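# Fold a sock's toe back onto its foot or heel

## Task

Bend the toe end of the sock back over so it rests on the foot part or the heel; dropping the folded part so it settles by itself is fine. Afterwards release the sock and pull the grippers away. The fold only counts if it stays in place on its own once the robot no longer touches it.

## Robot and tools

Robot: two arms, left_arm and right_arm, each with six revolute joints and a parallel gripper. Cameras: cam_high, cam_low, cam_left_wrist, cam_right_wrist.

Scene frame (shared by both arms): origin on the table surface midway between the arms, +x reaches out over the table, +z is up, and left_arm sits on the +y side. The arm names do not match image left/right. Printed gripper positions are in metres and can be somewhat wrong, worse when the arm is stretched far out. A gripper's fingers extend along its own +z axis and close along its own y axis; the reported position is the point between the pads, roughly 1 cm short of the fingertips.

Tool execute_actions. Argument actions is a list holding zero or one item. Optional pictures (boolean) asks for camera images; images come automatically only when actions is empty.
- Empty list: no command, just returns the current state plus images.
- Move: {"rows": [[...]], "steps": N}. N runs from 4 to 15 control steps (each 1/30 s; default 15). Each row is used for one step; if there are fewer rows than steps the final row is held. Every row is one flat list of 14 numbers covering both arms, always all 14 even if one arm stays still: left_arm waist, shoulder, elbow, wrist pitch, wrist yaw, wrist roll, opening, then right_arm in the same seven-number order. The six joint values are absolute target angles in radians (same form as the Joint positions line), not offsets. Stated ranges per arm: waist -2.618 to 3.054, shoulder 0.000 to 3.142, elbow 0.000 to 3.142, wrist pitch -1.571 to 1.571, wrist yaw -1.571 to 1.571, wrist roll -2.094 to 2.094. True limits may differ by up to 0.036 rad either way. A call is rejected (nothing sent) if some target exceeds its range by more than 0.036 rad and is also further out than that joint's current angle. Targets past the real limit are clipped to it and a "joint sent to its limit" line may appear (possibly about an earlier move); its absence proves nothing. Opening is an absolute value from -1 (closed) to +1 (fully open, pad gap 0.094 m).
- Wait: {"steps": N} with no rows, N up to 300; returns after that many steps have passed since the last result, with your reply time counted in.

Motion limits: each step, the target actually sent stays within a fixed lead of the measured angle: 0.202 rad waist, 0.258 shoulder, 0.238 elbow, 0.573 wrist pitch, 0.522 wrist yaw and roll. If the targets would move the gripper over 70 mm from where it is, all joints are pulled back proportionally. So large moves need several calls. Between calls the arms keep heading to the last row sent, until everything has nearly stopped or a HELD step occurs; after that only a new action moves them further. A result is produced 4 steps before the action ends; those remaining steps run while you compose the next reply.

Result lines: the state line gives each arm's end_effector_position (m) and end_effector_quat_wxyz. Joint positions and Joint velocities list each arm's six joints (rad, rad/s) then the pad gap (m, m/s). grip_measured reports finger opening on the same -1..1 scale you command; each gripper may be off by about 1 mm, consistently. Between the extremes the fingers go where grip_measured would equal your command, so to hold something command roughly 0.03 below grip_measured (a smaller gap grips lighter). Pad force tops out near 50 to 62 N (less on some grippers, and less on very thin material under about 2 mm; a sock is thin). "joint command not followed" means the clearance check altered or blocked joint targets on some steps; the rest of the row still applied. HELD flags steps on which your row (or part) was not sent. MOTOR HOT appears from 75 °C; at 90 °C that arm halts for 10 s, and at 100 °C it goes limp and drops (OVER-TEMPERATURE FAULT). Holding loads heats motors, even while you think, so don't grip longer than necessary.

Tool zoom_image: camera (one of the four names) and region [x0, y0, x1, y1] in pixels of that camera's latest image, origin at top-left, at most 504 by 504. Image sizes: cam_high 504x504, cam_low 504x504, wrist cameras 616x616.

Tool finished_scene: argument scene, the number of the scene being ended. Irreversible; its result tells whether the goal was met and gives the next task. Replying without any tool call ends everything.

Typical order: look, locate the toe end, open a gripper, descend and pinch the toe, lift and carry it back over the foot or heel, lower or release it, open fully, and raise the arms away before checking the result with a look.

Avoid: arms colliding or pushing on each other, pressing hard into the table, slamming, dropping or letting items slip unintentionally, and faults that stop an arm. Smooth, economical motion is preferred.

Each tool is called after "Call:" as name(argument=value, ...), one argument or row to a line, values as JSON.

## Session

Call:
execute_actions(
  actions=[],
)

Scene clock: 0.00 s of 5100.00 s.
left_arm: end_effector_position=(+0.3603, +0.2306, +0.4136) grip_measured=+1.000 end_effector_quat_wxyz=(+0.711, +0.033, +0.702, -0.030) | right_arm: end_effector_position=(+0.4296, -0.3306, +0.3997) grip_measured=+1.000 end_effector_quat_wxyz=(+0.701, +0.011, +0.713, -0.012)
Joint positions: left_arm=[ 0.003  1.039  1.056 -0.005  0.005  0.005  0.094] | right_arm=[ 0.003  1.057  1.038  0.002 -0.012 -0.002  0.094]
Joint velocities: left_arm=[ 0.007 -0.012 -0.012  0.007 -0.007  0.066  0.   ] | right_arm=[-0.017  0.012 -0.007 -0.007  0.007 -0.007  0.   ]

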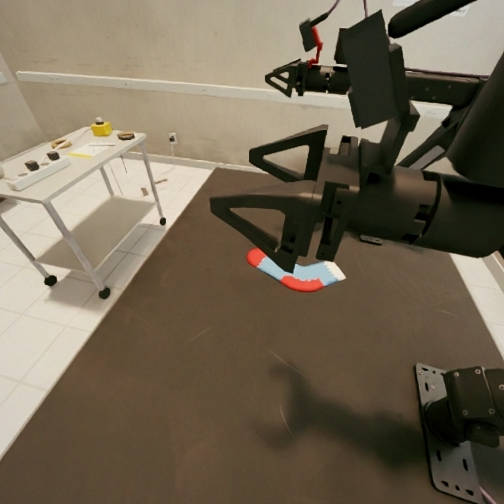

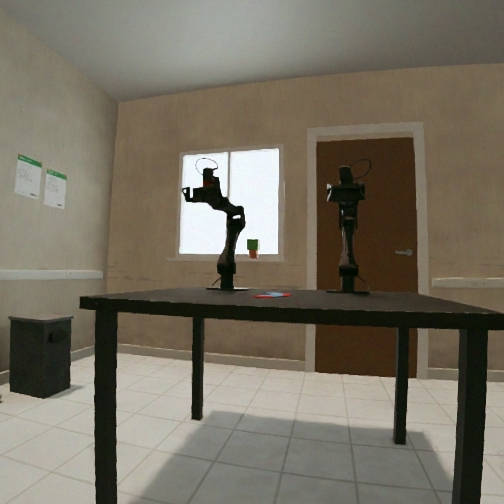

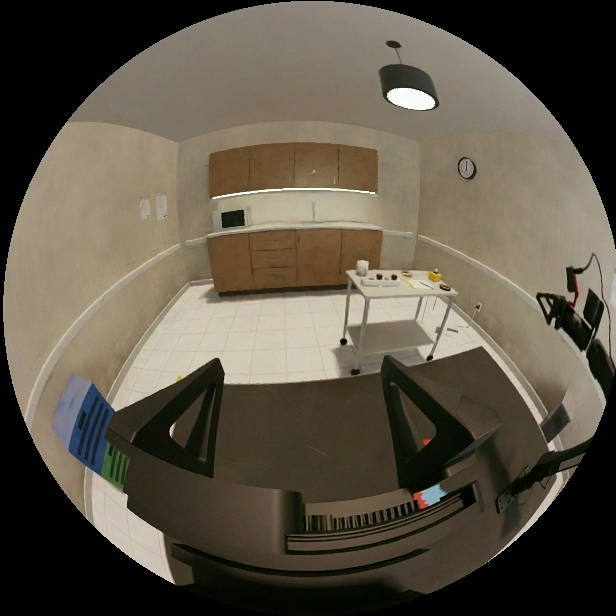

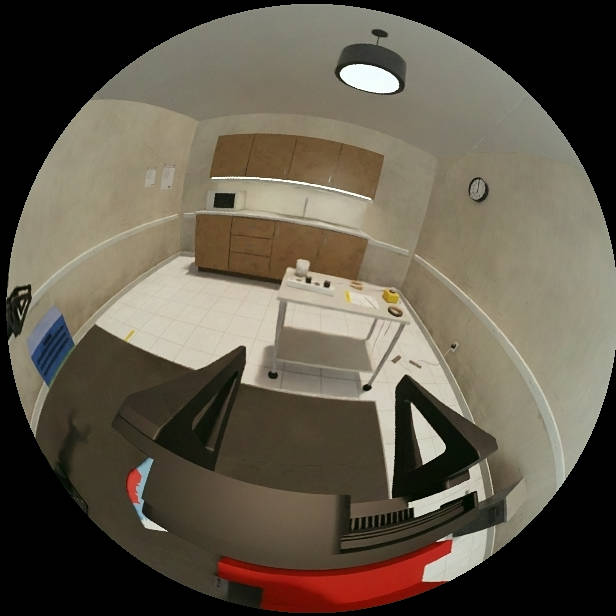

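Call:
zoom_image(
  camera="cam_high",
  region=[220, 230, 380, 340],
)

Region (220, 230, 380, 340) of cam_high's 504x504 image, scaled by 3.150, with more detail than that image has; it fills the top 346 rows of this view, and the rest is white.

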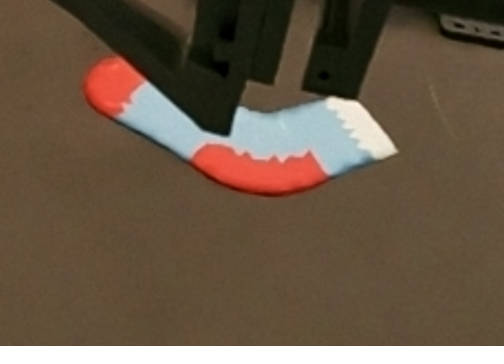

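Call:
execute_actions(
  actions=[
    {"rows":[[0.003,1.039,1.056,-0.005,0.005,0.005,1,0.005,1.061,1.041,-0.004,-0.01,-0.001,1],[0.003,1.039,1.056,-0.005,0.005,0.005,1,0.012,1.072,1.050,-0.016,-0.01,-0.006,0.99],[0.003,1.039,1.056,-0.005,0.005,0.005,1,0.022,1.090,1.064,-0.035,-0.01,-0.012,0.98],[0.003,1.039,1.056,-0.005,0.005,0.005,1,0.036,1.115,1.083,-0.061,-0.01,-0.021,0.96],[0.003,1.039,1.056,-0.005,0.005,0.005,1,0.054,1.145,1.107,-0.094,-0.01,-0.032,0.94],[0.003,1.039,1.056,-0.005,0.005,0.005,1,0.074,1.181,1.134,-0.132,-0.015,-0.045,0.92],[0.003,1.039,1.056,-0.005,0.005,0.005,1,0.097,1.222,1.166,-0.174,-0.015,-0.060,0.89],[0.003,1.039,1.056,-0.005,0.005,0.005,1,0.123,1.266,1.201,-0.222,-0.015,-0.076,0.86],[0.003,1.039,1.056,-0.005,0.005,0.005,1,0.150,1.315,1.238,-0.273,-0.02,-0.094,0.83],[0.003,1.039,1.056,-0.005,0.005,0.005,1,0.180,1.366,1.278,-0.328,-0.02,-0.113,0.79],[0.003,1.039,1.056,-0.005,0.005,0.005,1,0.211,1.421,1.320,-0.385,-0.02,-0.133,0.76],[0.003,1.039,1.056,-0.005,0.005,0.005,1,0.243,1.477,1.364,-0.445,-0.02,-0.153,0.72],[0.003,1.039,1.056,-0.005,0.005,0.005,1,0.276,1.535,1.409,-0.507,-0.025,-0.174,0.68],[0.003,1.039,1.056,-0.005,0.005,0.005,1,0.310,1.594,1.455,-0.569,-0.025,-0.196,0.64],[0.003,1.039,1.056,-0.005,0.005,0.005,1,0.344,1.654,1.502,-0.633,-0.025,-0.218,0.6]]},
  ],
)

Call:
execute_actions(
  actions=[
    {"rows":[[0.003,1.039,1.056,-0.005,0.005,0.005,1,0.378,1.713,1.548,-0.696,-0.03,-0.239,0.56],[0.003,1.039,1.056,-0.005,0.005,0.005,1,0.412,1.772,1.594,-0.758,-0.03,-0.261,0.52],[0.003,1.039,1.056,-0.005,0.005,0.005,1,0.445,1.830,1.639,-0.820,-0.03,-0.282,0.48],[0.003,1.039,1.056,-0.005,0.005,0.005,1,0.477,1.886,1.683,-0.880,-0.03,-0.302,0.44],[0.003,1.039,1.056,-0.005,0.005,0.005,1,0.508,1.941,1.725,-0.937,-0.03,-0.322,0.41],[0.003,1.039,1.056,-0.005,0.005,0.005,1,0.538,1.992,1.765,-0.992,-0.03,-0.341,0.37],[0.003,1.039,1.056,-0.005,0.005,0.005,1,0.565,2.041,1.802,-1.043,-0.03,-0.359,0.34],[0.003,1.039,1.056,-0.005,0.005,0.005,1,0.591,2.085,1.837,-1.091,-0.03,-0.375,0.31],[0.003,1.039,1.056,-0.005,0.005,0.005,1,0.614,2.126,1.869,-1.133,-0.03,-0.390,0.28],[0.003,1.039,1.056,-0.005,0.005,0.005,1,0.634,2.162,1.896,-1.171,-0.03,-0.403,0.26],[0.003,1.039,1.056,-0.005,0.005,0.005,1,0.652,2.192,1.920,-1.204,-0.03,-0.414,0.24],[0.003,1.039,1.056,-0.005,0.005,0.005,1,0.666,2.217,1.939,-1.230,-0.03,-0.423,0.22],[0.003,1.039,1.056,-0.005,0.005,0.005,1,0.676,2.235,1.953,-1.249,-0.03,-0.429,0.21],[0.003,1.039,1.056,-0.005,0.005,0.005,1,0.683,2.246,1.962,-1.261,-0.03,-0.434,0.2],[0.003,1.039,1.056,-0.005,0.005,0.005,1,0.685,2.25,1.965,-1.265,-0.03,-0.435,0.2]]},
  ],
)

Call:
execute_actions(
  actions=[
    {"steps":16},
  ],
  pictures=true,
)

Scene clock: 2.10 s of 5100.00 s.
left_arm: end_effector_position=(+0.3603, +0.2306, +0.4136) grip_measured=+1.000 end_effector_quat_wxyz=(+0.711, +0.033, +0.702, -0.030) | right_arm: end_effector_position=(+0.4832, -0.2704, +0.3442) grip_measured=+0.778 end_effector_quat_wxyz=(+0.601, -0.068, +0.796, +0.014)
Joint positions: left_arm=[ 0.003  1.039  1.056 -0.005  0.005  0.005  0.094] | right_arm=[ 0.147  1.313  1.228 -0.195 -0.008 -0.064  0.084]
Joint velocities: left_arm=[-0.007  0.002 -0.022  0.037  0.007  0.051  0.   ] | right_arm=[ 0.813  1.516  1.184 -1.194  0.007 -0.418 -0.031]
Steps of this call (steps 1 to 52: nothing new was sent; steps 53 to 63: the first 11 steps of this action). Readings (joint positions):
53: left_arm=[0.003 1.039 1.056 -0.005 0.005 0.005] | right_arm=[0.003 1.057 1.038 0.001 -0.012 -0.002]
54: left_arm=[0.003 1.039 1.056 -0.005 0.005 0.005] | right_arm=[0.003 1.057 1.038 -0.001 -0.012 -0.002]
56: left_arm=[0.003 1.039 1.056 -0.005 0.005 0.005] | right_arm=[0.009 1.065 1.041 -0.012 -0.010 -0.004]
60: left_arm=[0.003 1.039 1.056 -0.005 0.005 0.005] | right_arm=[0.071 1.170 1.119 -0.092 -0.008 -0.028]
63: the state above

Scene clock: 2.60 s of 5100.00 s.
left_arm: end_effector_position=(+0.3603, +0.2306, +0.4136) grip_measured=+1.000 end_effector_quat_wxyz=(+0.711, +0.033, +0.702, -0.030) | right_arm: end_effector_position=(+0.4482, -0.0539, +0.0773) grip_measured=+0.252 end_effector_quat_wxyz=(+0.127, -0.436, +0.891, +0.025)
Joint positions: left_arm=[ 0.003  1.039  1.056 -0.005  0.005  0.005  0.094] | right_arm=[ 0.615  2.158  1.835 -0.988 -0.021 -0.34   0.059]
Joint velocities: left_arm=[-0.002  0.007 -0.017  0.007 -0.051  0.037  0.   ] | right_arm=[ 0.667  1.145  0.769 -1.414 -0.007 -0.476 -0.02 ]
Steps of this call (steps 1 to 4: the last 4 steps of your previous action; steps 5 to 15: the first 11 steps of this action). Readings (joint positions):
5: left_arm=[0.003 1.039 1.056 -0.005 0.005 0.005] | right_arm=[0.304 1.605 1.446 -0.439 -0.011 -0.150]
6: left_arm=[0.003 1.039 1.056 -0.005 0.005 0.005] | right_arm=[0.337 1.667 1.492 -0.494 -0.012 -0.170]
8: left_arm=[0.003 1.039 1.056 -0.005 0.005 0.005] | right_arm=[0.404 1.790 1.581 -0.609 -0.013 -0.210]
12: left_arm=[0.003 1.039 1.056 -0.005 0.005 0.005] | right_arm=[0.534 2.019 1.742 -0.835 -0.017 -0.288]
15: the state above

Scene clock: 3.13 s of 5100.00 s.
left_arm: end_effector_position=(+0.3603, +0.2306, +0.4136) grip_measured=+1.000 end_effector_quat_wxyz=(+0.711, +0.033, +0.702, -0.030) | right_arm: end_effector_position=(+0.3897, -0.0510, +0.0411) grip_measured=+0.202 end_effector_quat_wxyz=(-0.018, -0.508, +0.861, +0.012)
Joint positions: left_arm=[ 0.003  1.039  1.056 -0.005  0.005  0.005  0.094] | right_arm=[ 0.691  2.285  1.931 -1.249 -0.028 -0.423  0.056]
Joint velocities: left_arm=[-0.007  0.002 -0.007  0.037 -0.022  0.037  0.   ] | right_arm=[-0.002 -0.007  0.012  0.007 -0.022  0.022 -0.   ]
Kept back: nothing.
Steps of this call (steps 1 to 4: the last 4 steps of your previous action; steps 5 to 16: the robot went on to your last target). Readings (joint positions):
1: left_arm=[0.003 1.039 1.056 -0.005 0.005 0.005] | right_arm=[0.638 2.195 1.858 -1.032 -0.022 -0.355]
2: left_arm=[0.003 1.039 1.056 -0.005 0.005 0.005] | right_arm=[0.658 2.226 1.878 -1.073 -0.023 -0.368]
4: left_arm=[0.003 1.039 1.056 -0.005 0.005 0.005] | right_arm=[0.686 2.268 1.903 -1.138 -0.026 -0.390]
8: left_arm=[0.003 1.039 1.056 -0.005 0.005 0.005] | right_arm=[0.698 2.285 1.916 -1.216 -0.028 -0.412]
16: the state above

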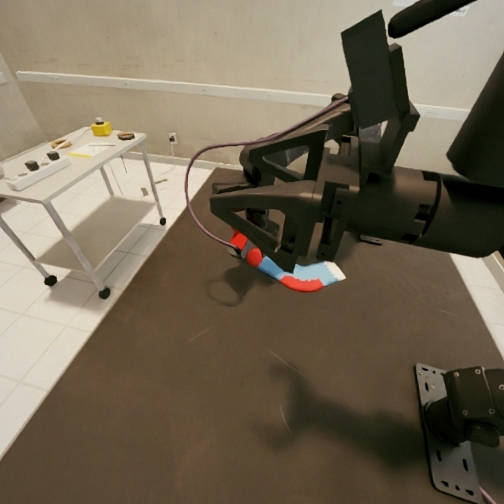

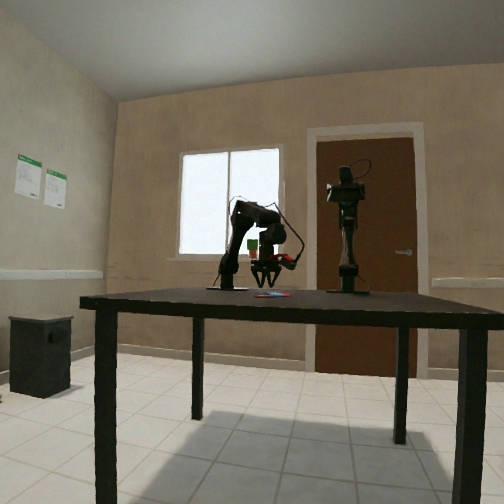

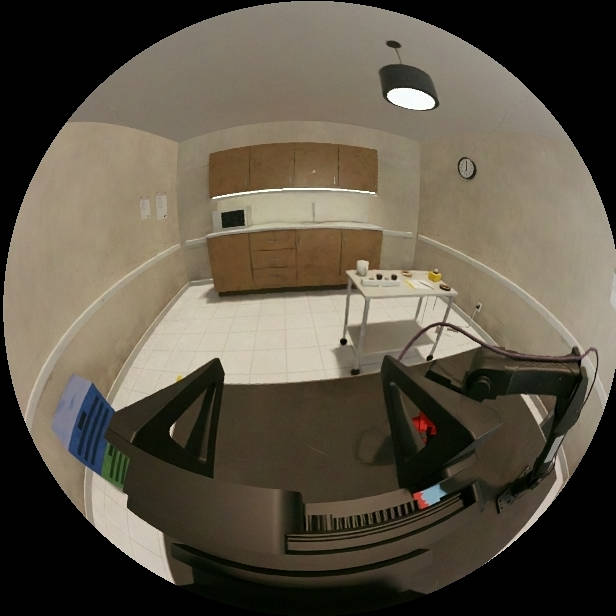

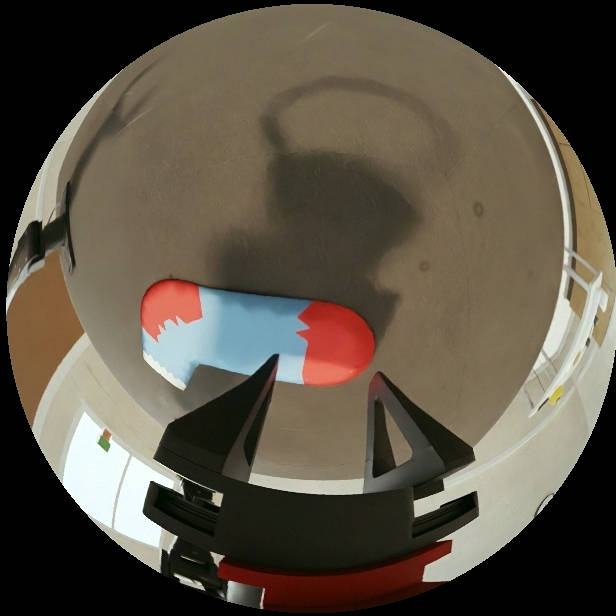

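Call:
execute_actions(
  actions=[
    {"rows":[[0.003,1.039,1.056,-0.005,0.005,0.005,1,0.681,2.26,1.925,-1.24,-0.03,-0.44,0.2],[0.003,1.039,1.056,-0.005,0.005,0.005,1,0.677,2.27,1.913,-1.225,-0.03,-0.445,0.2],[0.003,1.039,1.056,-0.005,0.005,0.005,1,0.673,2.272,1.901,-1.21,-0.03,-0.45,0.2],[0.003,1.039,1.056,-0.005,0.005,0.005,1,0.669,2.272,1.889,-1.195,-0.03,-0.455,0.2],[0.003,1.039,1.056,-0.005,0.005,0.005,1,0.665,2.272,1.877,-1.18,-0.03,-0.46,0.2],[0.003,1.039,1.056,-0.005,0.005,0.005,1,0.661,2.272,1.865,-1.165,-0.03,-0.46,0.2],[0.003,1.039,1.056,-0.005,0.005,0.005,1,0.659,2.272,1.853,-1.15,-0.03,-0.46,0.2],[0.003,1.039,1.056,-0.005,0.005,0.005,1,0.659,2.272,1.841,-1.135,-0.03,-0.46,0.2],[0.003,1.039,1.056,-0.005,0.005,0.005,1,0.659,2.272,1.829,-1.125,-0.03,-0.46,0.2],[0.003,1.039,1.056,-0.005,0.005,0.005,1,0.659,2.272,1.818,-1.118,-0.03,-0.46,0.2]],"steps":15},
  ],
)

Call:
execute_actions(
  actions=[
    {"steps":10},
  ],
  pictures=true,
)

Call:
zoom_image(
  camera="cam_right_wrist",
  region=[230, 270, 430, 430],
)

Scene clock: 9.27 s of 5100.00 s.
left_arm: end_effector_position=(+0.3603, +0.2306, +0.4136) grip_measured=+1.000 end_effector_quat_wxyz=(+0.711, +0.033, +0.702, -0.030) | right_arm: end_effector_position=(+0.3904, -0.0654, +0.0178) grip_measured=+0.202 end_effector_quat_wxyz=(-0.026, -0.506, +0.862, +0.011)
Joint positions: left_arm=[ 0.003  1.039  1.056 -0.005  0.005  0.005  0.094] | right_arm=[ 0.663  2.285  1.836 -1.172 -0.026 -0.447  0.056]
Joint velocities: left_arm=[ 0.022  0.002  0.012 -0.051  0.037 -0.007  0.   ] | right_arm=[-0.042 -0.002 -0.271  0.154 -0.007 -0.095 -0.   ]
Steps of this call (steps 1 to 15: the robot went on to your last target; steps 16 to 110: nothing new was sent; then 2.10 s passed at rest; steps 111 to 121: the first 11 steps of this action). Readings (joint positions):
111: left_arm=[0.003 1.039 1.056 -0.005 0.005 0.005] | right_arm=[0.691 2.285 1.931 -1.255 -0.028 -0.426]
112: left_arm=[0.003 1.039 1.056 -0.005 0.005 0.005] | right_arm=[0.690 2.285 1.931 -1.254 -0.028 -0.428]
114: left_arm=[0.003 1.039 1.056 -0.005 0.005 0.005] | right_arm=[0.688 2.285 1.922 -1.242 -0.028 -0.433]
118: left_arm=[0.003 1.039 1.056 -0.005 0.005 0.005] | right_arm=[0.673 2.285 1.872 -1.200 -0.028 -0.444]
121: the state above

Scene clock: 9.60 s of 5100.00 s.
left_arm: end_effector_position=(+0.3603, +0.2306, +0.4136) grip_measured=+1.000 end_effector_quat_wxyz=(+0.711, +0.033, +0.702, -0.030) | right_arm: end_effector_position=(+0.3939, -0.0636, +0.0145) grip_measured=+0.202 end_effector_quat_wxyz=(-0.017, -0.507, +0.862, +0.012)
Joint positions: left_arm=[ 0.003  1.039  1.056 -0.005  0.005  0.005  0.094] | right_arm=[ 0.662  2.285  1.824 -1.141 -0.026 -0.45   0.056]
Joint velocities: left_arm=[-0.002 -0.002  0.002 -0.022  0.022 -0.037  0.   ] | right_arm=[-0.002 -0.007 -0.012 -0.037 -0.007 -0.022 -0.   ]
Kept back: nothing.
Steps of this call (steps 1 to 4: the last 4 steps of your previous action; steps 5 to 10: the robot went on to your last target). Readings (joint positions):
1: left_arm=[0.003 1.039 1.056 -0.005 0.005 0.005] | right_arm=[0.662 2.285 1.829 -1.167 -0.026 -0.447]
2: left_arm=[0.003 1.039 1.056 -0.005 0.005 0.005] | right_arm=[0.662 2.285 1.825 -1.163 -0.026 -0.448]
4: left_arm=[0.003 1.039 1.056 -0.005 0.005 0.005] | right_arm=[0.662 2.285 1.824 -1.156 -0.026 -0.449]
8: left_arm=[0.003 1.039 1.056 -0.005 0.005 0.005] | right_arm=[0.662 2.285 1.824 -1.144 -0.026 -0.450]
10: the state above

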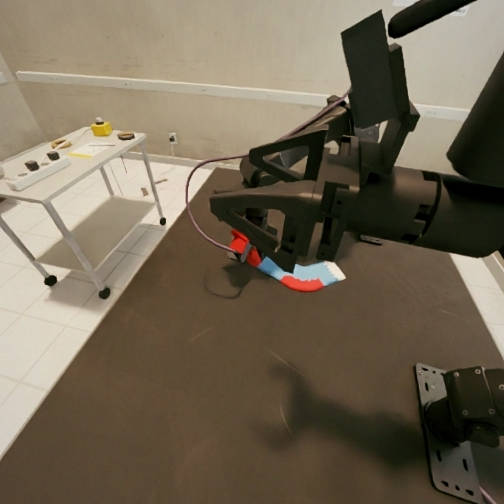

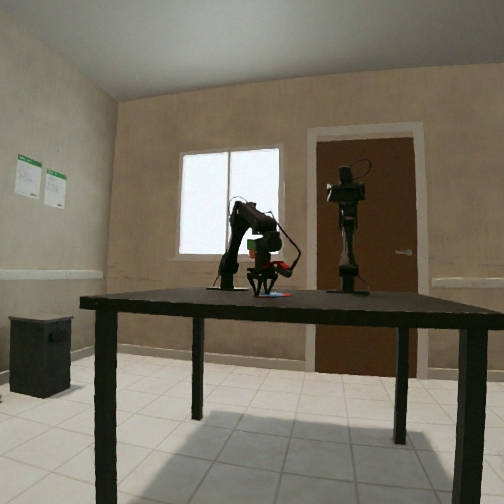

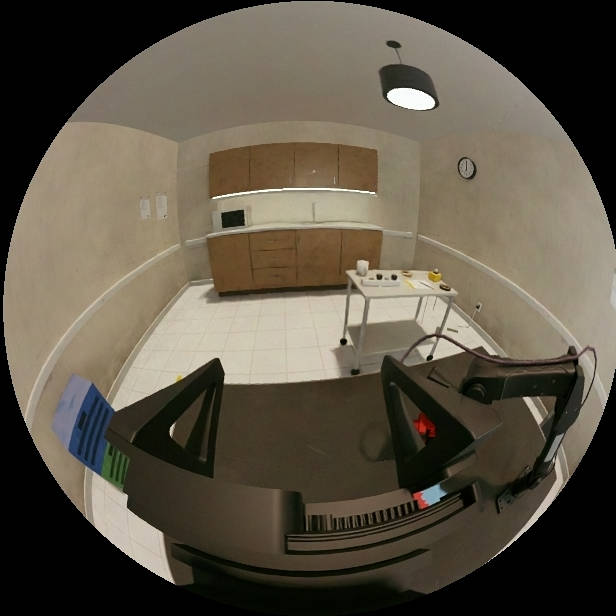

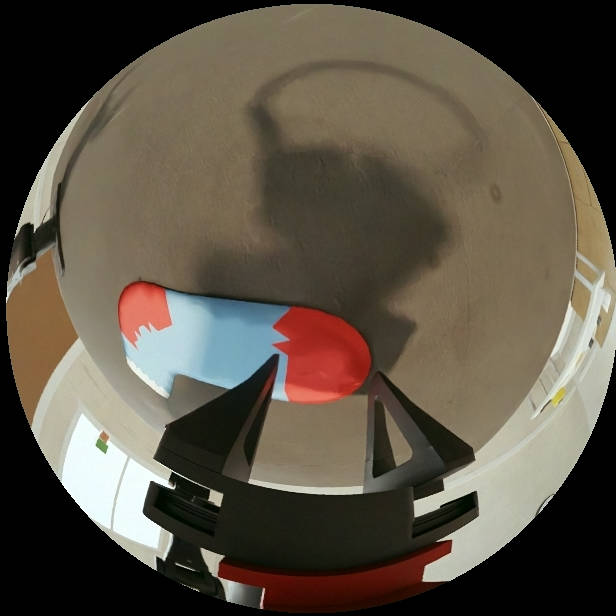

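Region (230, 270, 430, 430) of cam_right_wrist's 616x616 image, scaled by 2.520, with more detail than that image has; it fills the top 403 rows of this view, and the rest is white.

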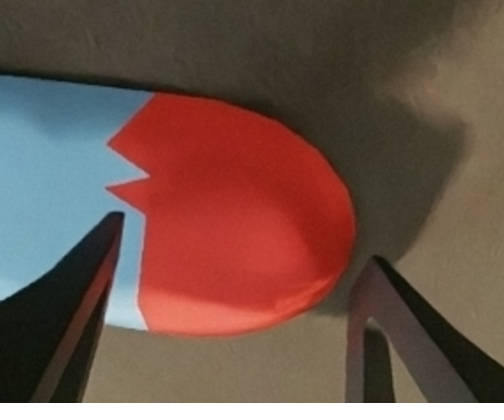

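Call:
execute_actions(
  actions=[
    {"rows":[[0.003,1.039,1.056,-0.005,0.005,0.005,1,0.657,2.272,1.811,-1.112,-0.03,-0.46,0.2],[0.003,1.039,1.056,-0.005,0.005,0.005,1,0.657,2.272,1.804,-1.106,-0.03,-0.46,0.2],[0.003,1.039,1.056,-0.005,0.005,0.005,1,0.657,2.272,1.797,-1.10,-0.03,-0.46,0.2],[0.003,1.039,1.056,-0.005,0.005,0.005,1,0.657,2.272,1.79,-1.095,-0.03,-0.46,0.2],[0.003,1.039,1.056,-0.005,0.005,0.005,1,0.657,2.272,1.783,-1.09,-0.03,-0.46,0.2]],"steps":14},
  ],
)

Scene clock: 11.73 s of 5100.00 s.
left_arm: end_effector_position=(+0.3603, +0.2306, +0.4136) grip_measured=+1.000 end_effector_quat_wxyz=(+0.711, +0.033, +0.702, -0.030) | right_arm: end_effector_position=(+0.3930, -0.0641, +0.0082) grip_measured=+0.202 end_effector_quat_wxyz=(-0.016, -0.507, +0.862, +0.012)
Joint positions: left_arm=[ 0.003  1.039  1.056 -0.005  0.005  0.005  0.094] | right_arm=[ 0.662  2.285  1.798 -1.113 -0.027 -0.451  0.056]
Joint velocities: left_arm=[-0.007 -0.027  0.007  0.007 -0.066 -0.037  0.   ] | right_arm=[-0.007 -0.002 -0.012 -0.037  0.007  0.022  0.001]
Steps of this call (steps 1 to 30: the robot went on to your last target; steps 31 to 54: nothing new was sent; steps 55 to 64: the first 10 steps of this action). Readings (joint positions):
55: left_arm=[0.003 1.039 1.056 -0.005 0.005 0.005] | right_arm=[0.662 2.285 1.824 -1.137 -0.026 -0.451]
56: left_arm=[0.003 1.039 1.056 -0.005 0.005 0.005] | right_arm=[0.662 2.285 1.824 -1.136 -0.026 -0.451]
58: left_arm=[0.003 1.039 1.056 -0.005 0.005 0.005] | right_arm=[0.662 2.285 1.817 -1.127 -0.026 -0.451]
62: left_arm=[0.003 1.039 1.056 -0.005 0.005 0.005] | right_arm=[0.662 2.285 1.798 -1.114 -0.027 -0.451]
64: the state above

Call:
execute_actions(
  actions=[
    {"rows":[[0.003,1.039,1.056,-0.005,0.005,0.005,1,0.657,2.272,1.778,-1.09,-0.03,-0.46,0.1],[0.003,1.039,1.056,-0.005,0.005,0.005,1,0.657,2.272,1.778,-1.09,-0.03,-0.46,0.0],[0.003,1.039,1.056,-0.005,0.005,0.005,1,0.657,2.272,1.778,-1.09,-0.03,-0.46,-0.1],[0.003,1.039,1.056,-0.005,0.005,0.005,1,0.657,2.272,1.778,-1.09,-0.03,-0.46,-0.2],[0.003,1.039,1.056,-0.005,0.005,0.005,1,0.657,2.272,1.778,-1.09,-0.03,-0.46,-0.3],[0.003,1.039,1.056,-0.005,0.005,0.005,1,0.657,2.272,1.778,-1.09,-0.03,-0.46,-0.4],[0.003,1.039,1.056,-0.005,0.005,0.005,1,0.657,2.272,1.778,-1.09,-0.03,-0.46,-0.5]],"steps":12},
  ],
  pictures=true,
)

Scene clock: 12.20 s of 5100.00 s.
left_arm: end_effector_position=(+0.3603, +0.2306, +0.4136) grip_measured=+1.000 end_effector_quat_wxyz=(+0.711, +0.033, +0.702, -0.030) | right_arm: end_effector_position=(+0.3917, -0.0621, +0.0083) grip_measured=-0.484 end_effector_quat_wxyz=(-0.016, -0.507, +0.861, +0.019)
Joint positions: left_arm=[ 0.003  1.039  1.056 -0.005  0.005  0.005  0.094] | right_arm=[ 0.662  2.285  1.798 -1.113 -0.04  -0.452  0.024]
Joint velocities: left_arm=[-0.017  0.007  0.007 -0.007  0.051  0.051  0.   ] | right_arm=[-0.002 -0.012 -0.032  0.022  0.022 -0.007 -0.027]
Steps of this call (steps 1 to 4: the last 4 steps of your previous action; steps 5 to 6: the robot went on to your last target; steps 7 to 14: the first 8 steps of this action). Readings (joint positions):
7: left_arm=[0.003 1.039 1.056 -0.005 0.005 0.005] | right_arm=[0.662 2.285 1.798 -1.113 -0.029 -0.451]
8: left_arm=[0.003 1.039 1.056 -0.005 0.005 0.005] | right_arm=[0.662 2.285 1.798 -1.113 -0.032 -0.452]
10: left_arm=[0.003 1.039 1.056 -0.005 0.005 0.005] | right_arm=[0.662 2.285 1.798 -1.113 -0.036 -0.452]
14: the state above

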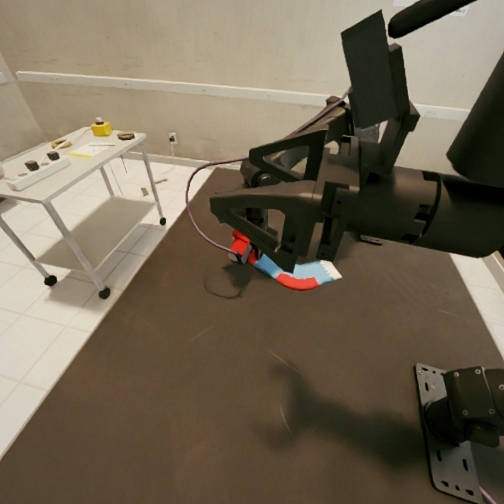

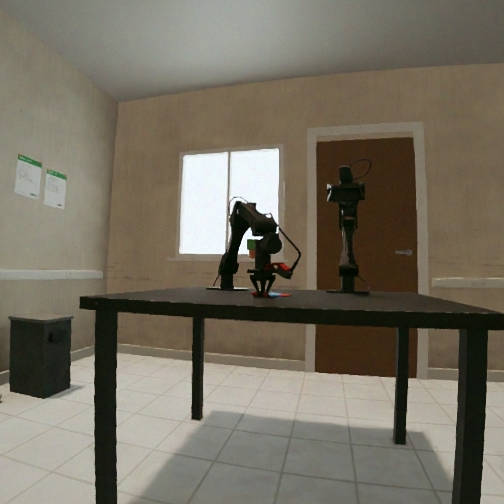

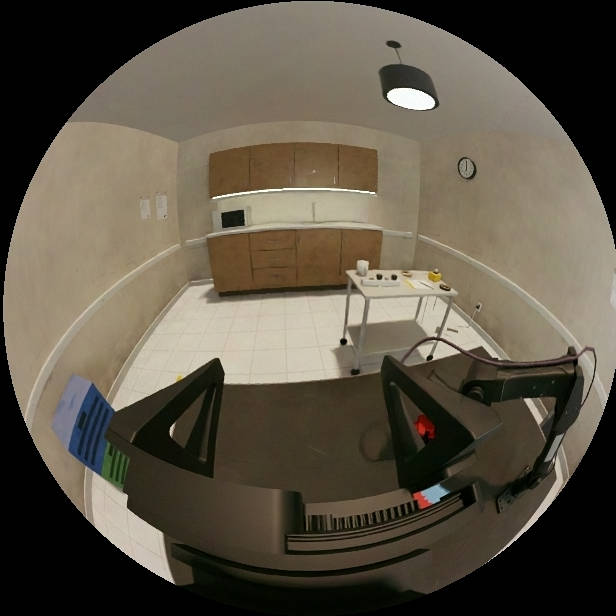

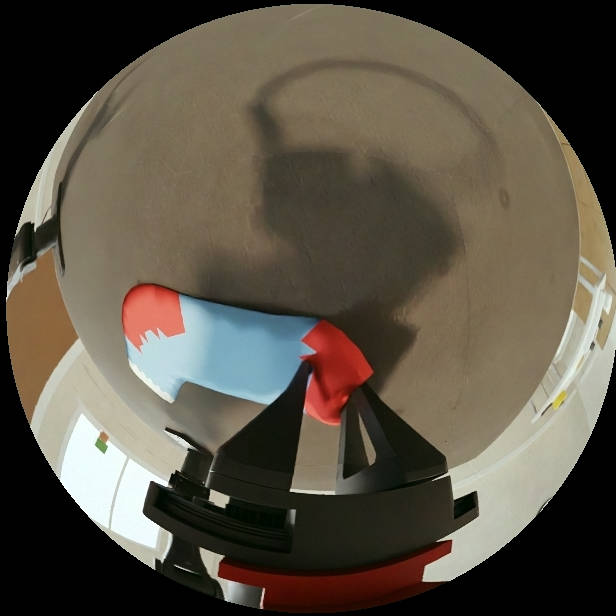

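Call:
execute_actions(
  actions=[
    {"rows":[[0.003,1.039,1.056,-0.005,0.005,0.005,1,0.657,2.272,1.785,-1.1,-0.03,-0.46,-0.58],[0.003,1.039,1.056,-0.005,0.005,0.005,1,0.657,2.272,1.785,-1.1,-0.03,-0.46,-0.66],[0.003,1.039,1.056,-0.005,0.005,0.005,1,0.657,2.272,1.785,-1.1,-0.03,-0.46,-0.74],[0.003,1.039,1.056,-0.005,0.005,0.005,1,0.657,2.272,1.785,-1.1,-0.03,-0.46,-0.82],[0.003,1.039,1.056,-0.005,0.005,0.005,1,0.657,2.272,1.785,-1.1,-0.03,-0.46,-0.88],[0.003,1.039,1.056,-0.005,0.005,0.005,1,0.657,2.272,1.785,-1.1,-0.03,-0.46,-0.92],[0.003,1.039,1.056,-0.005,0.005,0.005,1,0.657,2.272,1.79,-1.1,-0.03,-0.46,-0.945],[0.003,1.039,1.056,-0.005,0.005,0.005,1,0.657,2.272,1.79,-1.1,-0.03,-0.46,-0.97]],"steps":15},
  ],
  pictures=true,
)

Call:
zoom_image(
  camera="cam_right_wrist",
  region=[230, 270, 430, 430],
)

Scene clock: 12.80 s of 5100.00 s.
left_arm: end_effector_position=(+0.3603, +0.2306, +0.4136) grip_measured=+1.000 end_effector_quat_wxyz=(+0.711, +0.033, +0.702, -0.030) | right_arm: end_effector_position=(+0.3921, -0.0626, +0.0083) grip_measured=-0.943 end_effector_quat_wxyz=(-0.016, -0.508, +0.861, +0.017)
Joint positions: left_arm=[ 0.003  1.039  1.056 -0.005  0.005  0.005  0.094] | right_arm=[ 0.662  2.285  1.798 -1.113 -0.037 -0.452  0.003]
Joint velocities: left_arm=[-0.007  0.012 -0.017 -0.007 -0.037 -0.037  0.   ] | right_arm=[-0.002 -0.002 -0.012 -0.066  0.037  0.007 -0.001]
Steps of this call (steps 1 to 4: the last 4 steps of your previous action; steps 5 to 7: the robot went on to your last target; steps 8 to 18: the first 11 steps of this action). Readings (joint positions):
8: left_arm=[0.003 1.039 1.056 -0.005 0.005 0.005] | right_arm=[0.662 2.285 1.798 -1.114 -0.042 -0.452]
9: left_arm=[0.003 1.039 1.056 -0.005 0.005 0.005] | right_arm=[0.662 2.285 1.798 -1.114 -0.042 -0.452]
11: left_arm=[0.003 1.039 1.056 -0.005 0.005 0.005] | right_arm=[0.662 2.285 1.798 -1.114 -0.043 -0.452]
15: left_arm=[0.003 1.039 1.056 -0.005 0.005 0.005] | right_arm=[0.662 2.285 1.798 -1.113 -0.038 -0.452]
18: the state above

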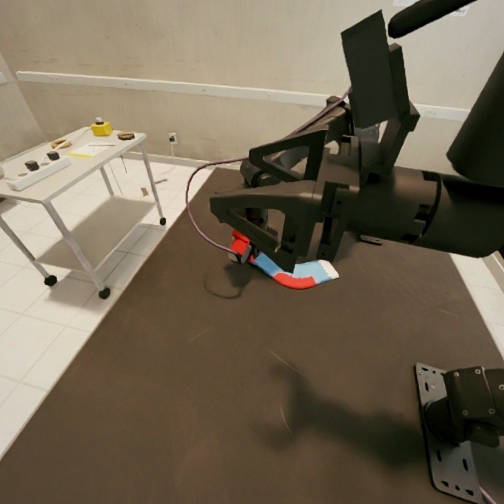

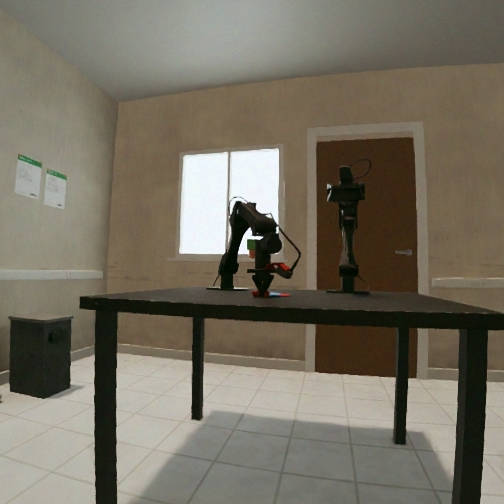

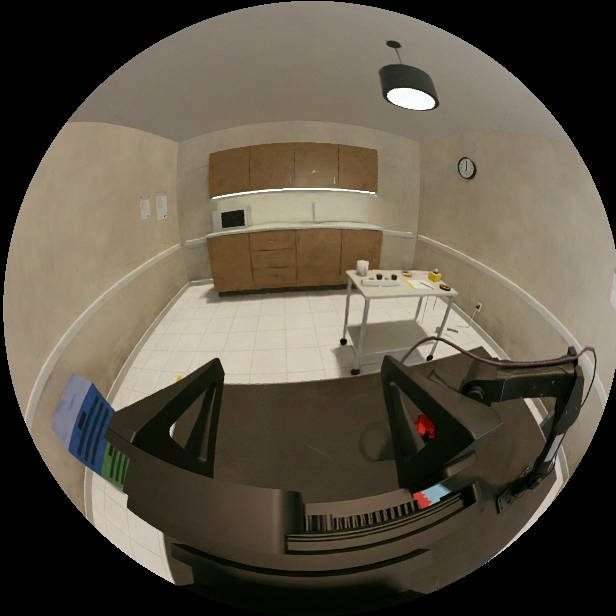

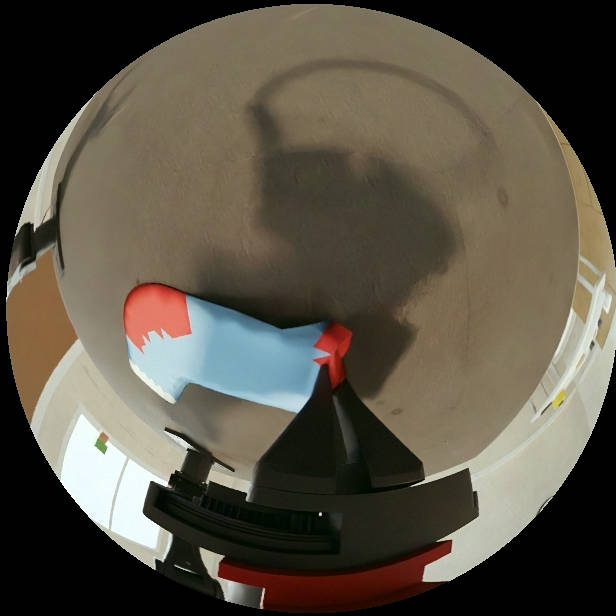

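Region (230, 270, 430, 430) of cam_right_wrist's 616x616 image, scaled by 2.520, with more detail than that image has; it fills the top 403 rows of this view, and the rest is white.

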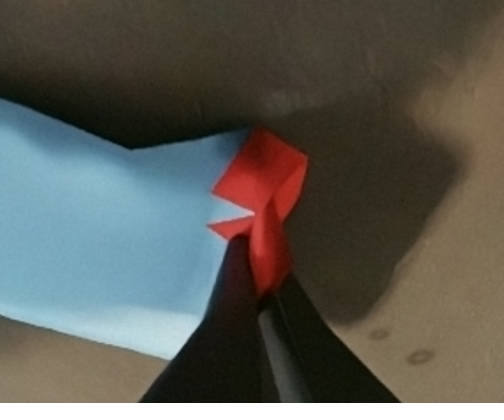

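Call:
execute_actions(
  actions=[
    {"rows":[[0.003,1.039,1.056,-0.005,0.005,0.005,1,0.662,2.26,1.79,-1.115,-0.028,-0.455,-0.98],[0.003,1.039,1.056,-0.005,0.005,0.005,1,0.666,2.25,1.79,-1.125,-0.026,-0.445,-0.98],[0.003,1.039,1.056,-0.005,0.005,0.005,1,0.669,2.243,1.79,-1.131,-0.023,-0.44,-0.98],[0.003,1.039,1.056,-0.005,0.005,0.005,1,0.673,2.236,1.79,-1.137,-0.02,-0.435,-0.98],[0.003,1.039,1.056,-0.005,0.005,0.005,1,0.677,2.229,1.79,-1.143,-0.016,-0.43,-0.98],[0.003,1.039,1.056,-0.005,0.005,0.005,1,0.682,2.222,1.79,-1.149,-0.012,-0.425,-0.98],[0.003,1.039,1.056,-0.005,0.005,0.005,1,0.687,2.215,1.79,-1.155,-0.008,-0.42,-0.98],[0.003,1.039,1.056,-0.005,0.005,0.005,1,0.693,2.208,1.79,-1.16,-0.003,-0.413,-0.98],[0.003,1.039,1.056,-0.005,0.005,0.005,1,0.699,2.2,1.79,-1.165,0.002,-0.406,-0.98],[0.003,1.039,1.056,-0.005,0.005,0.005,1,0.705,2.192,1.79,-1.168,0.008,-0.398,-0.98],[0.003,1.039,1.056,-0.005,0.005,0.005,1,0.712,2.185,1.785,-1.165,0.015,-0.391,-0.98],[0.003,1.039,1.056,-0.005,0.005,0.005,1,0.719,2.179,1.78,-1.16,0.022,-0.384,-0.98],[0.003,1.039,1.056,-0.005,0.005,0.005,1,0.726,2.173,1.775,-1.155,0.029,-0.377,-0.98],[0.003,1.039,1.056,-0.005,0.005,0.005,1,0.733,2.167,1.77,-1.15,0.036,-0.37,-0.98],[0.003,1.039,1.056,-0.005,0.005,0.005,1,0.740,2.161,1.765,-1.146,0.043,-0.363,-0.98]],"steps":15},
  ],
)

Call:
execute_actions(
  actions=[
    {"rows":[[0.003,1.039,1.056,-0.005,0.005,0.005,1,0.747,2.156,1.76,-1.143,0.05,-0.356,-0.98],[0.003,1.039,1.056,-0.005,0.005,0.005,1,0.754,2.151,1.755,-1.14,0.057,-0.349,-0.98],[0.003,1.039,1.056,-0.005,0.005,0.005,1,0.761,2.146,1.75,-1.137,0.064,-0.342,-0.98],[0.003,1.039,1.056,-0.005,0.005,0.005,1,0.768,2.142,1.745,-1.134,0.071,-0.335,-0.98],[0.003,1.039,1.056,-0.005,0.005,0.005,1,0.775,2.138,1.74,-1.131,0.078,-0.328,-0.98],[0.003,1.039,1.056,-0.005,0.005,0.005,1,0.782,2.134,1.735,-1.128,0.085,-0.321,-0.98],[0.003,1.039,1.056,-0.005,0.005,0.005,1,0.789,2.13,1.73,-1.126,0.092,-0.314,-0.98],[0.003,1.039,1.056,-0.005,0.005,0.005,1,0.796,2.127,1.725,-1.124,0.098,-0.307,-0.98],[0.003,1.039,1.056,-0.005,0.005,0.005,1,0.802,2.124,1.72,-1.122,0.104,-0.301,-0.98],[0.003,1.039,1.056,-0.005,0.005,0.005,1,0.806,2.122,1.716,-1.12,0.108,-0.297,-0.98]],"steps":15},
  ],
)

Call:
execute_actions(
  actions=[
    {"steps":6},
  ],
  pictures=true,
)

Scene clock: 14.53 s of 5100.00 s.
left_arm: end_effector_position=(+0.3603, +0.2306, +0.4136) grip_measured=+1.000 end_effector_quat_wxyz=(+0.711, +0.033, +0.702, -0.030) | right_arm: end_effector_position=(+0.3864, -0.0606, +0.0251) grip_measured=-0.943 end_effector_quat_wxyz=(-0.009, -0.507, +0.862, +0.000)
Joint positions: left_arm=[ 0.003  1.039  1.056 -0.005  0.005  0.005  0.094] | right_arm=[ 0.688  2.244  1.798 -1.143 -0.002 -0.423  0.003]
Joint velocities: left_arm=[-0.012 -0.012 -0.017 -0.022  0.037 -0.051  0.   ] | right_arm=[ 0.198 -0.227  0.007 -0.139  0.125  0.212 -0.   ]
Steps of this call (steps 1 to 4: the last 4 steps of your previous action; steps 5 to 15: the robot went on to your last target; steps 16 to 41: nothing new was sent; steps 42 to 52: the first 11 steps of this action). Readings (joint positions):
42: left_arm=[0.003 1.039 1.056 -0.005 0.005 0.005] | right_arm=[0.662 2.284 1.798 -1.113 -0.036 -0.452]
43: left_arm=[0.003 1.039 1.056 -0.005 0.005 0.005] | right_arm=[0.662 2.282 1.798 -1.113 -0.034 -0.452]
45: left_arm=[0.003 1.039 1.056 -0.005 0.005 0.005] | right_arm=[0.662 2.280 1.798 -1.114 -0.028 -0.450]
49: left_arm=[0.003 1.039 1.056 -0.005 0.005 0.005] | right_arm=[0.670 2.266 1.798 -1.129 -0.015 -0.438]
52: the state above

Scene clock: 15.03 s of 5100.00 s.
left_arm: end_effector_position=(+0.3603, +0.2306, +0.4136) grip_measured=+1.000 end_effector_quat_wxyz=(+0.711, +0.033, +0.702, -0.030) | right_arm: end_effector_position=(+0.3575, -0.0465, +0.0409) grip_measured=-0.943 end_effector_quat_wxyz=(+0.005, -0.511, +0.858, -0.043)
Joint positions: left_arm=[ 0.003  1.039  1.056 -0.005  0.005  0.005  0.094] | right_arm=[ 0.795  2.164  1.729 -1.145  0.085 -0.328  0.003]
Joint velocities: left_arm=[ 0.002 -0.002 -0.007 -0.007  0.051 -0.051  0.   ] | right_arm=[ 0.134 -0.051 -0.1    0.007  0.081  0.095  0.   ]
Steps of this call (steps 1 to 4: the last 4 steps of your previous action; steps 5 to 15: the first 11 steps of this action). Readings (joint positions):
5: left_arm=[0.003 1.039 1.056 -0.005 0.005 0.005] | right_arm=[0.728 2.199 1.782 -1.146 0.024 -0.393]
6: left_arm=[0.003 1.039 1.056 -0.005 0.005 0.005] | right_arm=[0.735 2.192 1.777 -1.146 0.030 -0.386]
8: left_arm=[0.003 1.039 1.056 -0.005 0.005 0.005] | right_arm=[0.750 2.182 1.767 -1.146 0.042 -0.373]
12: left_arm=[0.003 1.039 1.056 -0.005 0.005 0.005] | right_arm=[0.776 2.170 1.745 -1.145 0.069 -0.346]
15: the state above

Scene clock: 15.23 s of 5100.00 s.
left_arm: end_effector_position=(+0.3603, +0.2306, +0.4136) grip_measured=+1.000 end_effector_quat_wxyz=(+0.711, +0.033, +0.702, -0.030) | right_arm: end_effector_position=(+0.3562, -0.0458, +0.0410) grip_measured=-0.943 end_effector_quat_wxyz=(+0.007, -0.509, +0.860, -0.049)
Joint positions: left_arm=[ 0.003  1.039  1.056 -0.005  0.005  0.005  0.094] | right_arm=[ 0.804  2.162  1.726 -1.143  0.099 -0.312  0.003]
Joint velocities: left_arm=[-0.002 -0.012 -0.012  0.007 -0.066 -0.007  0.   ] | right_arm=[-0.017 -0.002 -0.027 -0.051  0.066  0.051 -0.   ]
Kept back: nothing.
Steps of this call (steps 1 to 4: the last 4 steps of your previous action; steps 5 to 6: the robot went on to your last target). Readings (joint positions):
1: left_arm=[0.003 1.039 1.056 -0.005 0.005 0.005] | right_arm=[0.799 2.163 1.727 -1.145 0.089 -0.324]
2: left_arm=[0.003 1.039 1.056 -0.005 0.005 0.005] | right_arm=[0.802 2.163 1.726 -1.144 0.091 -0.320]
4: left_arm=[0.003 1.039 1.056 -0.005 0.005 0.005] | right_arm=[0.804 2.163 1.726 -1.144 0.094 -0.316]
6: the state above

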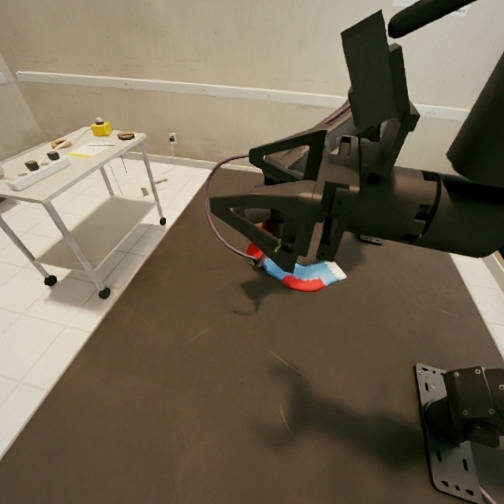

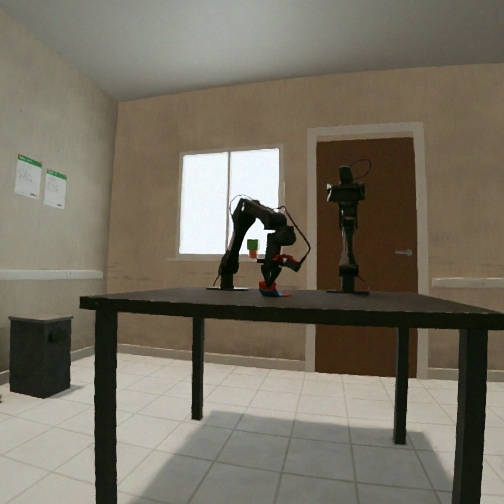

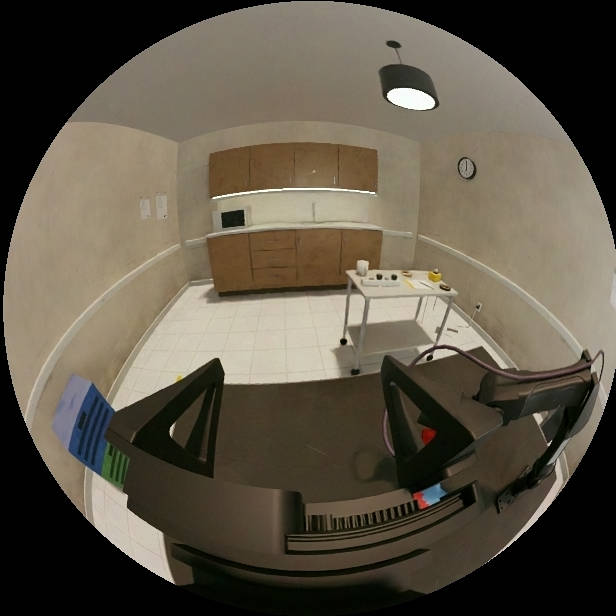

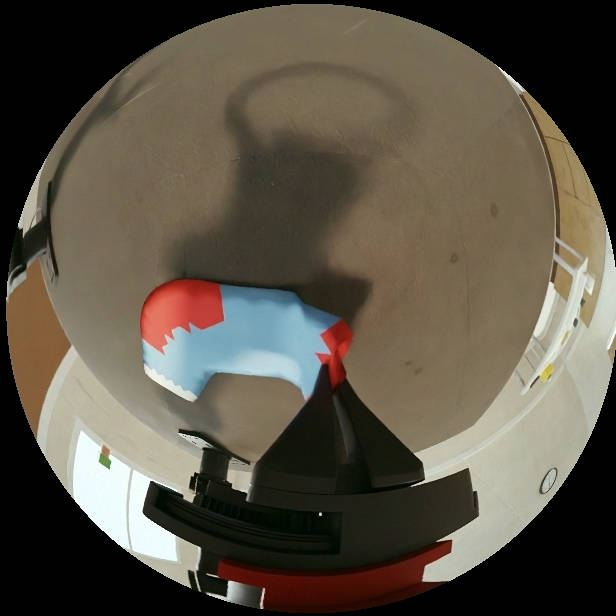

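Call:
execute_actions(
  actions=[
    {"rows":[[0.003,1.039,1.056,-0.005,0.005,0.005,1,0.809,2.112,1.716,-1.12,0.112,-0.293,-0.98],[0.003,1.039,1.056,-0.005,0.005,0.005,1,0.814,2.103,1.716,-1.12,0.117,-0.288,-0.98],[0.003,1.039,1.056,-0.005,0.005,0.005,1,0.821,2.096,1.712,-1.118,0.123,-0.281,-0.98],[0.003,1.039,1.056,-0.005,0.005,0.005,1,0.829,2.09,1.707,-1.116,0.13,-0.273,-0.98],[0.003,1.039,1.056,-0.005,0.005,0.005,1,0.838,2.085,1.702,-1.114,0.138,-0.264,-0.98],[0.003,1.039,1.056,-0.005,0.005,0.005,1,0.847,2.081,1.697,-1.112,0.146,-0.255,-0.98],[0.003,1.039,1.056,-0.005,0.005,0.005,1,0.856,2.078,1.692,-1.11,0.154,-0.246,-0.98],[0.003,1.039,1.056,-0.005,0.005,0.005,1,0.865,2.075,1.687,-1.108,0.162,-0.237,-0.98],[0.003,1.039,1.056,-0.005,0.005,0.005,1,0.874,2.072,1.682,-1.106,0.17,-0.228,-0.98],[0.003,1.039,1.056,-0.005,0.005,0.005,1,0.883,2.07,1.676,-1.104,0.178,-0.219,-0.98],[0.003,1.039,1.056,-0.005,0.005,0.005,1,0.892,2.068,1.67,-1.102,0.186,-0.21,-0.98],[0.003,1.039,1.056,-0.005,0.005,0.005,1,0.901,2.066,1.664,-1.10,0.194,-0.201,-0.98],[0.003,1.039,1.056,-0.005,0.005,0.005,1,0.909,2.064,1.659,-1.098,0.201,-0.192,-0.98],[0.003,1.039,1.056,-0.005,0.005,0.005,1,0.916,2.063,1.654,-1.096,0.206,-0.185,-0.98],[0.003,1.039,1.056,-0.005,0.005,0.005,1,0.92,2.062,1.651,-1.095,0.21,-0.18,-0.98]],"steps":15},
  ],
)

Call:
execute_actions(
  actions=[
    {"steps":12},
  ],
  pictures=true,
)

Scene clock: 16.07 s of 5100.00 s.
left_arm: end_effector_position=(+0.3603, +0.2306, +0.4136) grip_measured=+1.000 end_effector_quat_wxyz=(+0.711, +0.033, +0.702, -0.030) | right_arm: end_effector_position=(+0.3442, -0.0350, +0.0567) grip_measured=-0.943 end_effector_quat_wxyz=(+0.036, -0.508, +0.858, -0.069)
Joint positions: left_arm=[ 0.003  1.039  1.056 -0.005  0.005  0.005  0.094] | right_arm=[ 0.867  2.104  1.693 -1.129  0.154 -0.254  0.003]
Joint velocities: left_arm=[-0.017  0.002 -0.012 -0.037 -0.081 -0.022  0.   ] | right_arm=[ 0.315 -0.1   -0.154  0.139  0.139  0.242 -0.   ]
Steps of this call (steps 1 to 14: the robot went on to your last target; steps 15 to 25: the first 11 steps of this action). Readings (joint positions):
15: left_arm=[0.003 1.039 1.056 -0.005 0.005 0.005] | right_arm=[0.804 2.161 1.726 -1.141 0.104 -0.307]
16: left_arm=[0.003 1.039 1.056 -0.005 0.005 0.005] | right_arm=[0.804 2.159 1.726 -1.141 0.106 -0.306]
18: left_arm=[0.003 1.039 1.056 -0.005 0.005 0.005] | right_arm=[0.807 2.150 1.723 -1.139 0.112 -0.299]
22: left_arm=[0.003 1.039 1.056 -0.005 0.005 0.005] | right_arm=[0.834 2.119 1.706 -1.134 0.135 -0.276]
25: the state above

Scene clock: 16.47 s of 5100.00 s.
left_arm: end_effector_position=(+0.3603, +0.2306, +0.4136) grip_measured=+1.000 end_effector_quat_wxyz=(+0.711, +0.033, +0.702, -0.030) | right_arm: end_effector_position=(+0.3299, -0.0296, +0.0515) grip_measured=-0.943 end_effector_quat_wxyz=(+0.038, -0.507, +0.857, -0.091)
Joint positions: left_arm=[ 0.003  1.039  1.056 -0.005  0.005  0.005  0.094] | right_arm=[ 0.921  2.099  1.658 -1.118  0.197 -0.197  0.003]
Joint velocities: left_arm=[-0.017  0.007  0.007 -0.022 -0.022 -0.007  0.   ] | right_arm=[-0.002 -0.002  0.007  0.007  0.081 -0.022  0.   ]
Kept back: nothing.
Steps of this call (steps 1 to 4: the last 4 steps of your previous action; steps 5 to 12: the robot went on to your last target). Readings (joint positions):
1: left_arm=[0.003 1.039 1.056 -0.005 0.005 0.005] | right_arm=[0.878 2.102 1.687 -1.127 0.160 -0.246]
2: left_arm=[0.003 1.039 1.056 -0.005 0.005 0.005] | right_arm=[0.889 2.100 1.681 -1.124 0.167 -0.238]
4: left_arm=[0.003 1.039 1.056 -0.005 0.005 0.005] | right_arm=[0.906 2.099 1.670 -1.121 0.178 -0.223]
8: left_arm=[0.003 1.039 1.056 -0.005 0.005 0.005] | right_arm=[0.921 2.099 1.658 -1.120 0.189 -0.205]
12: the state above

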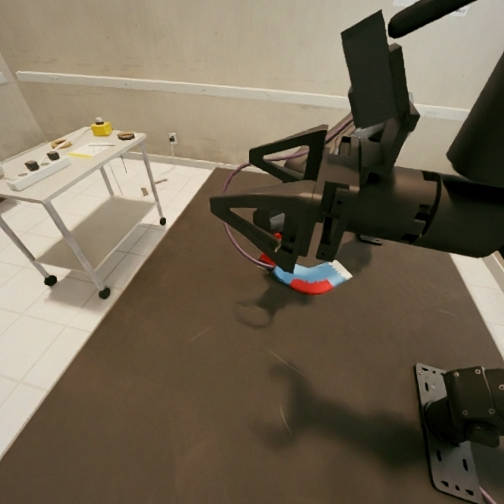

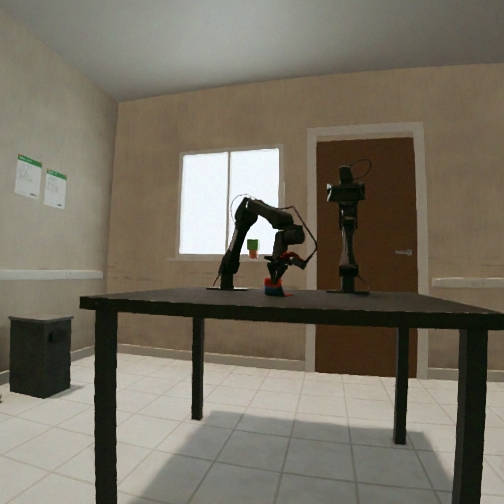

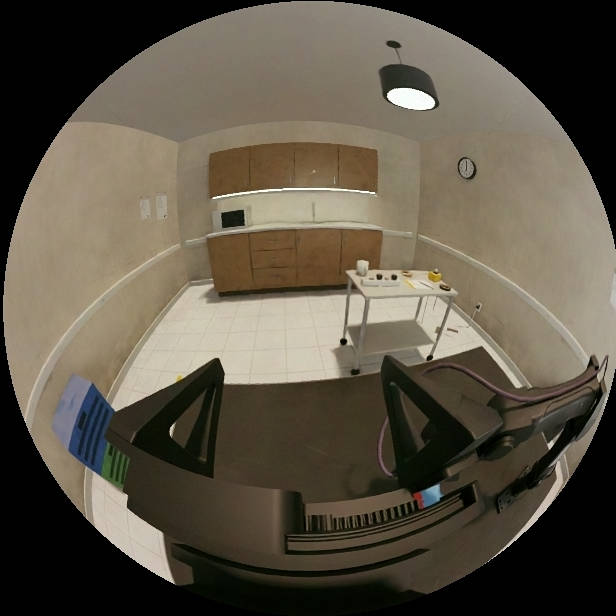

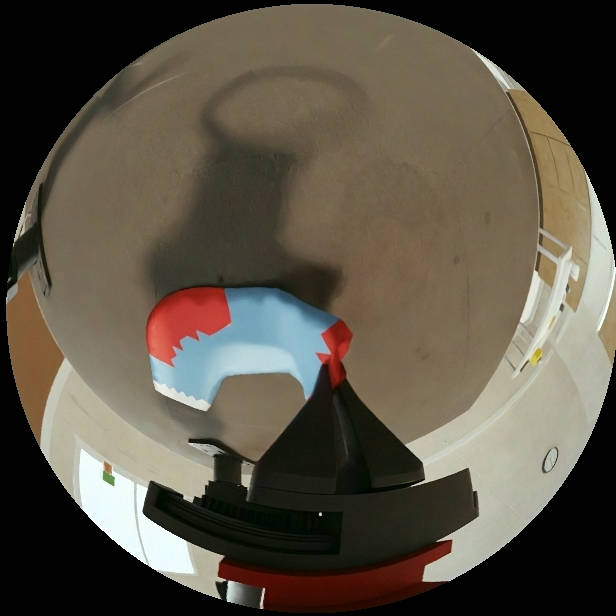

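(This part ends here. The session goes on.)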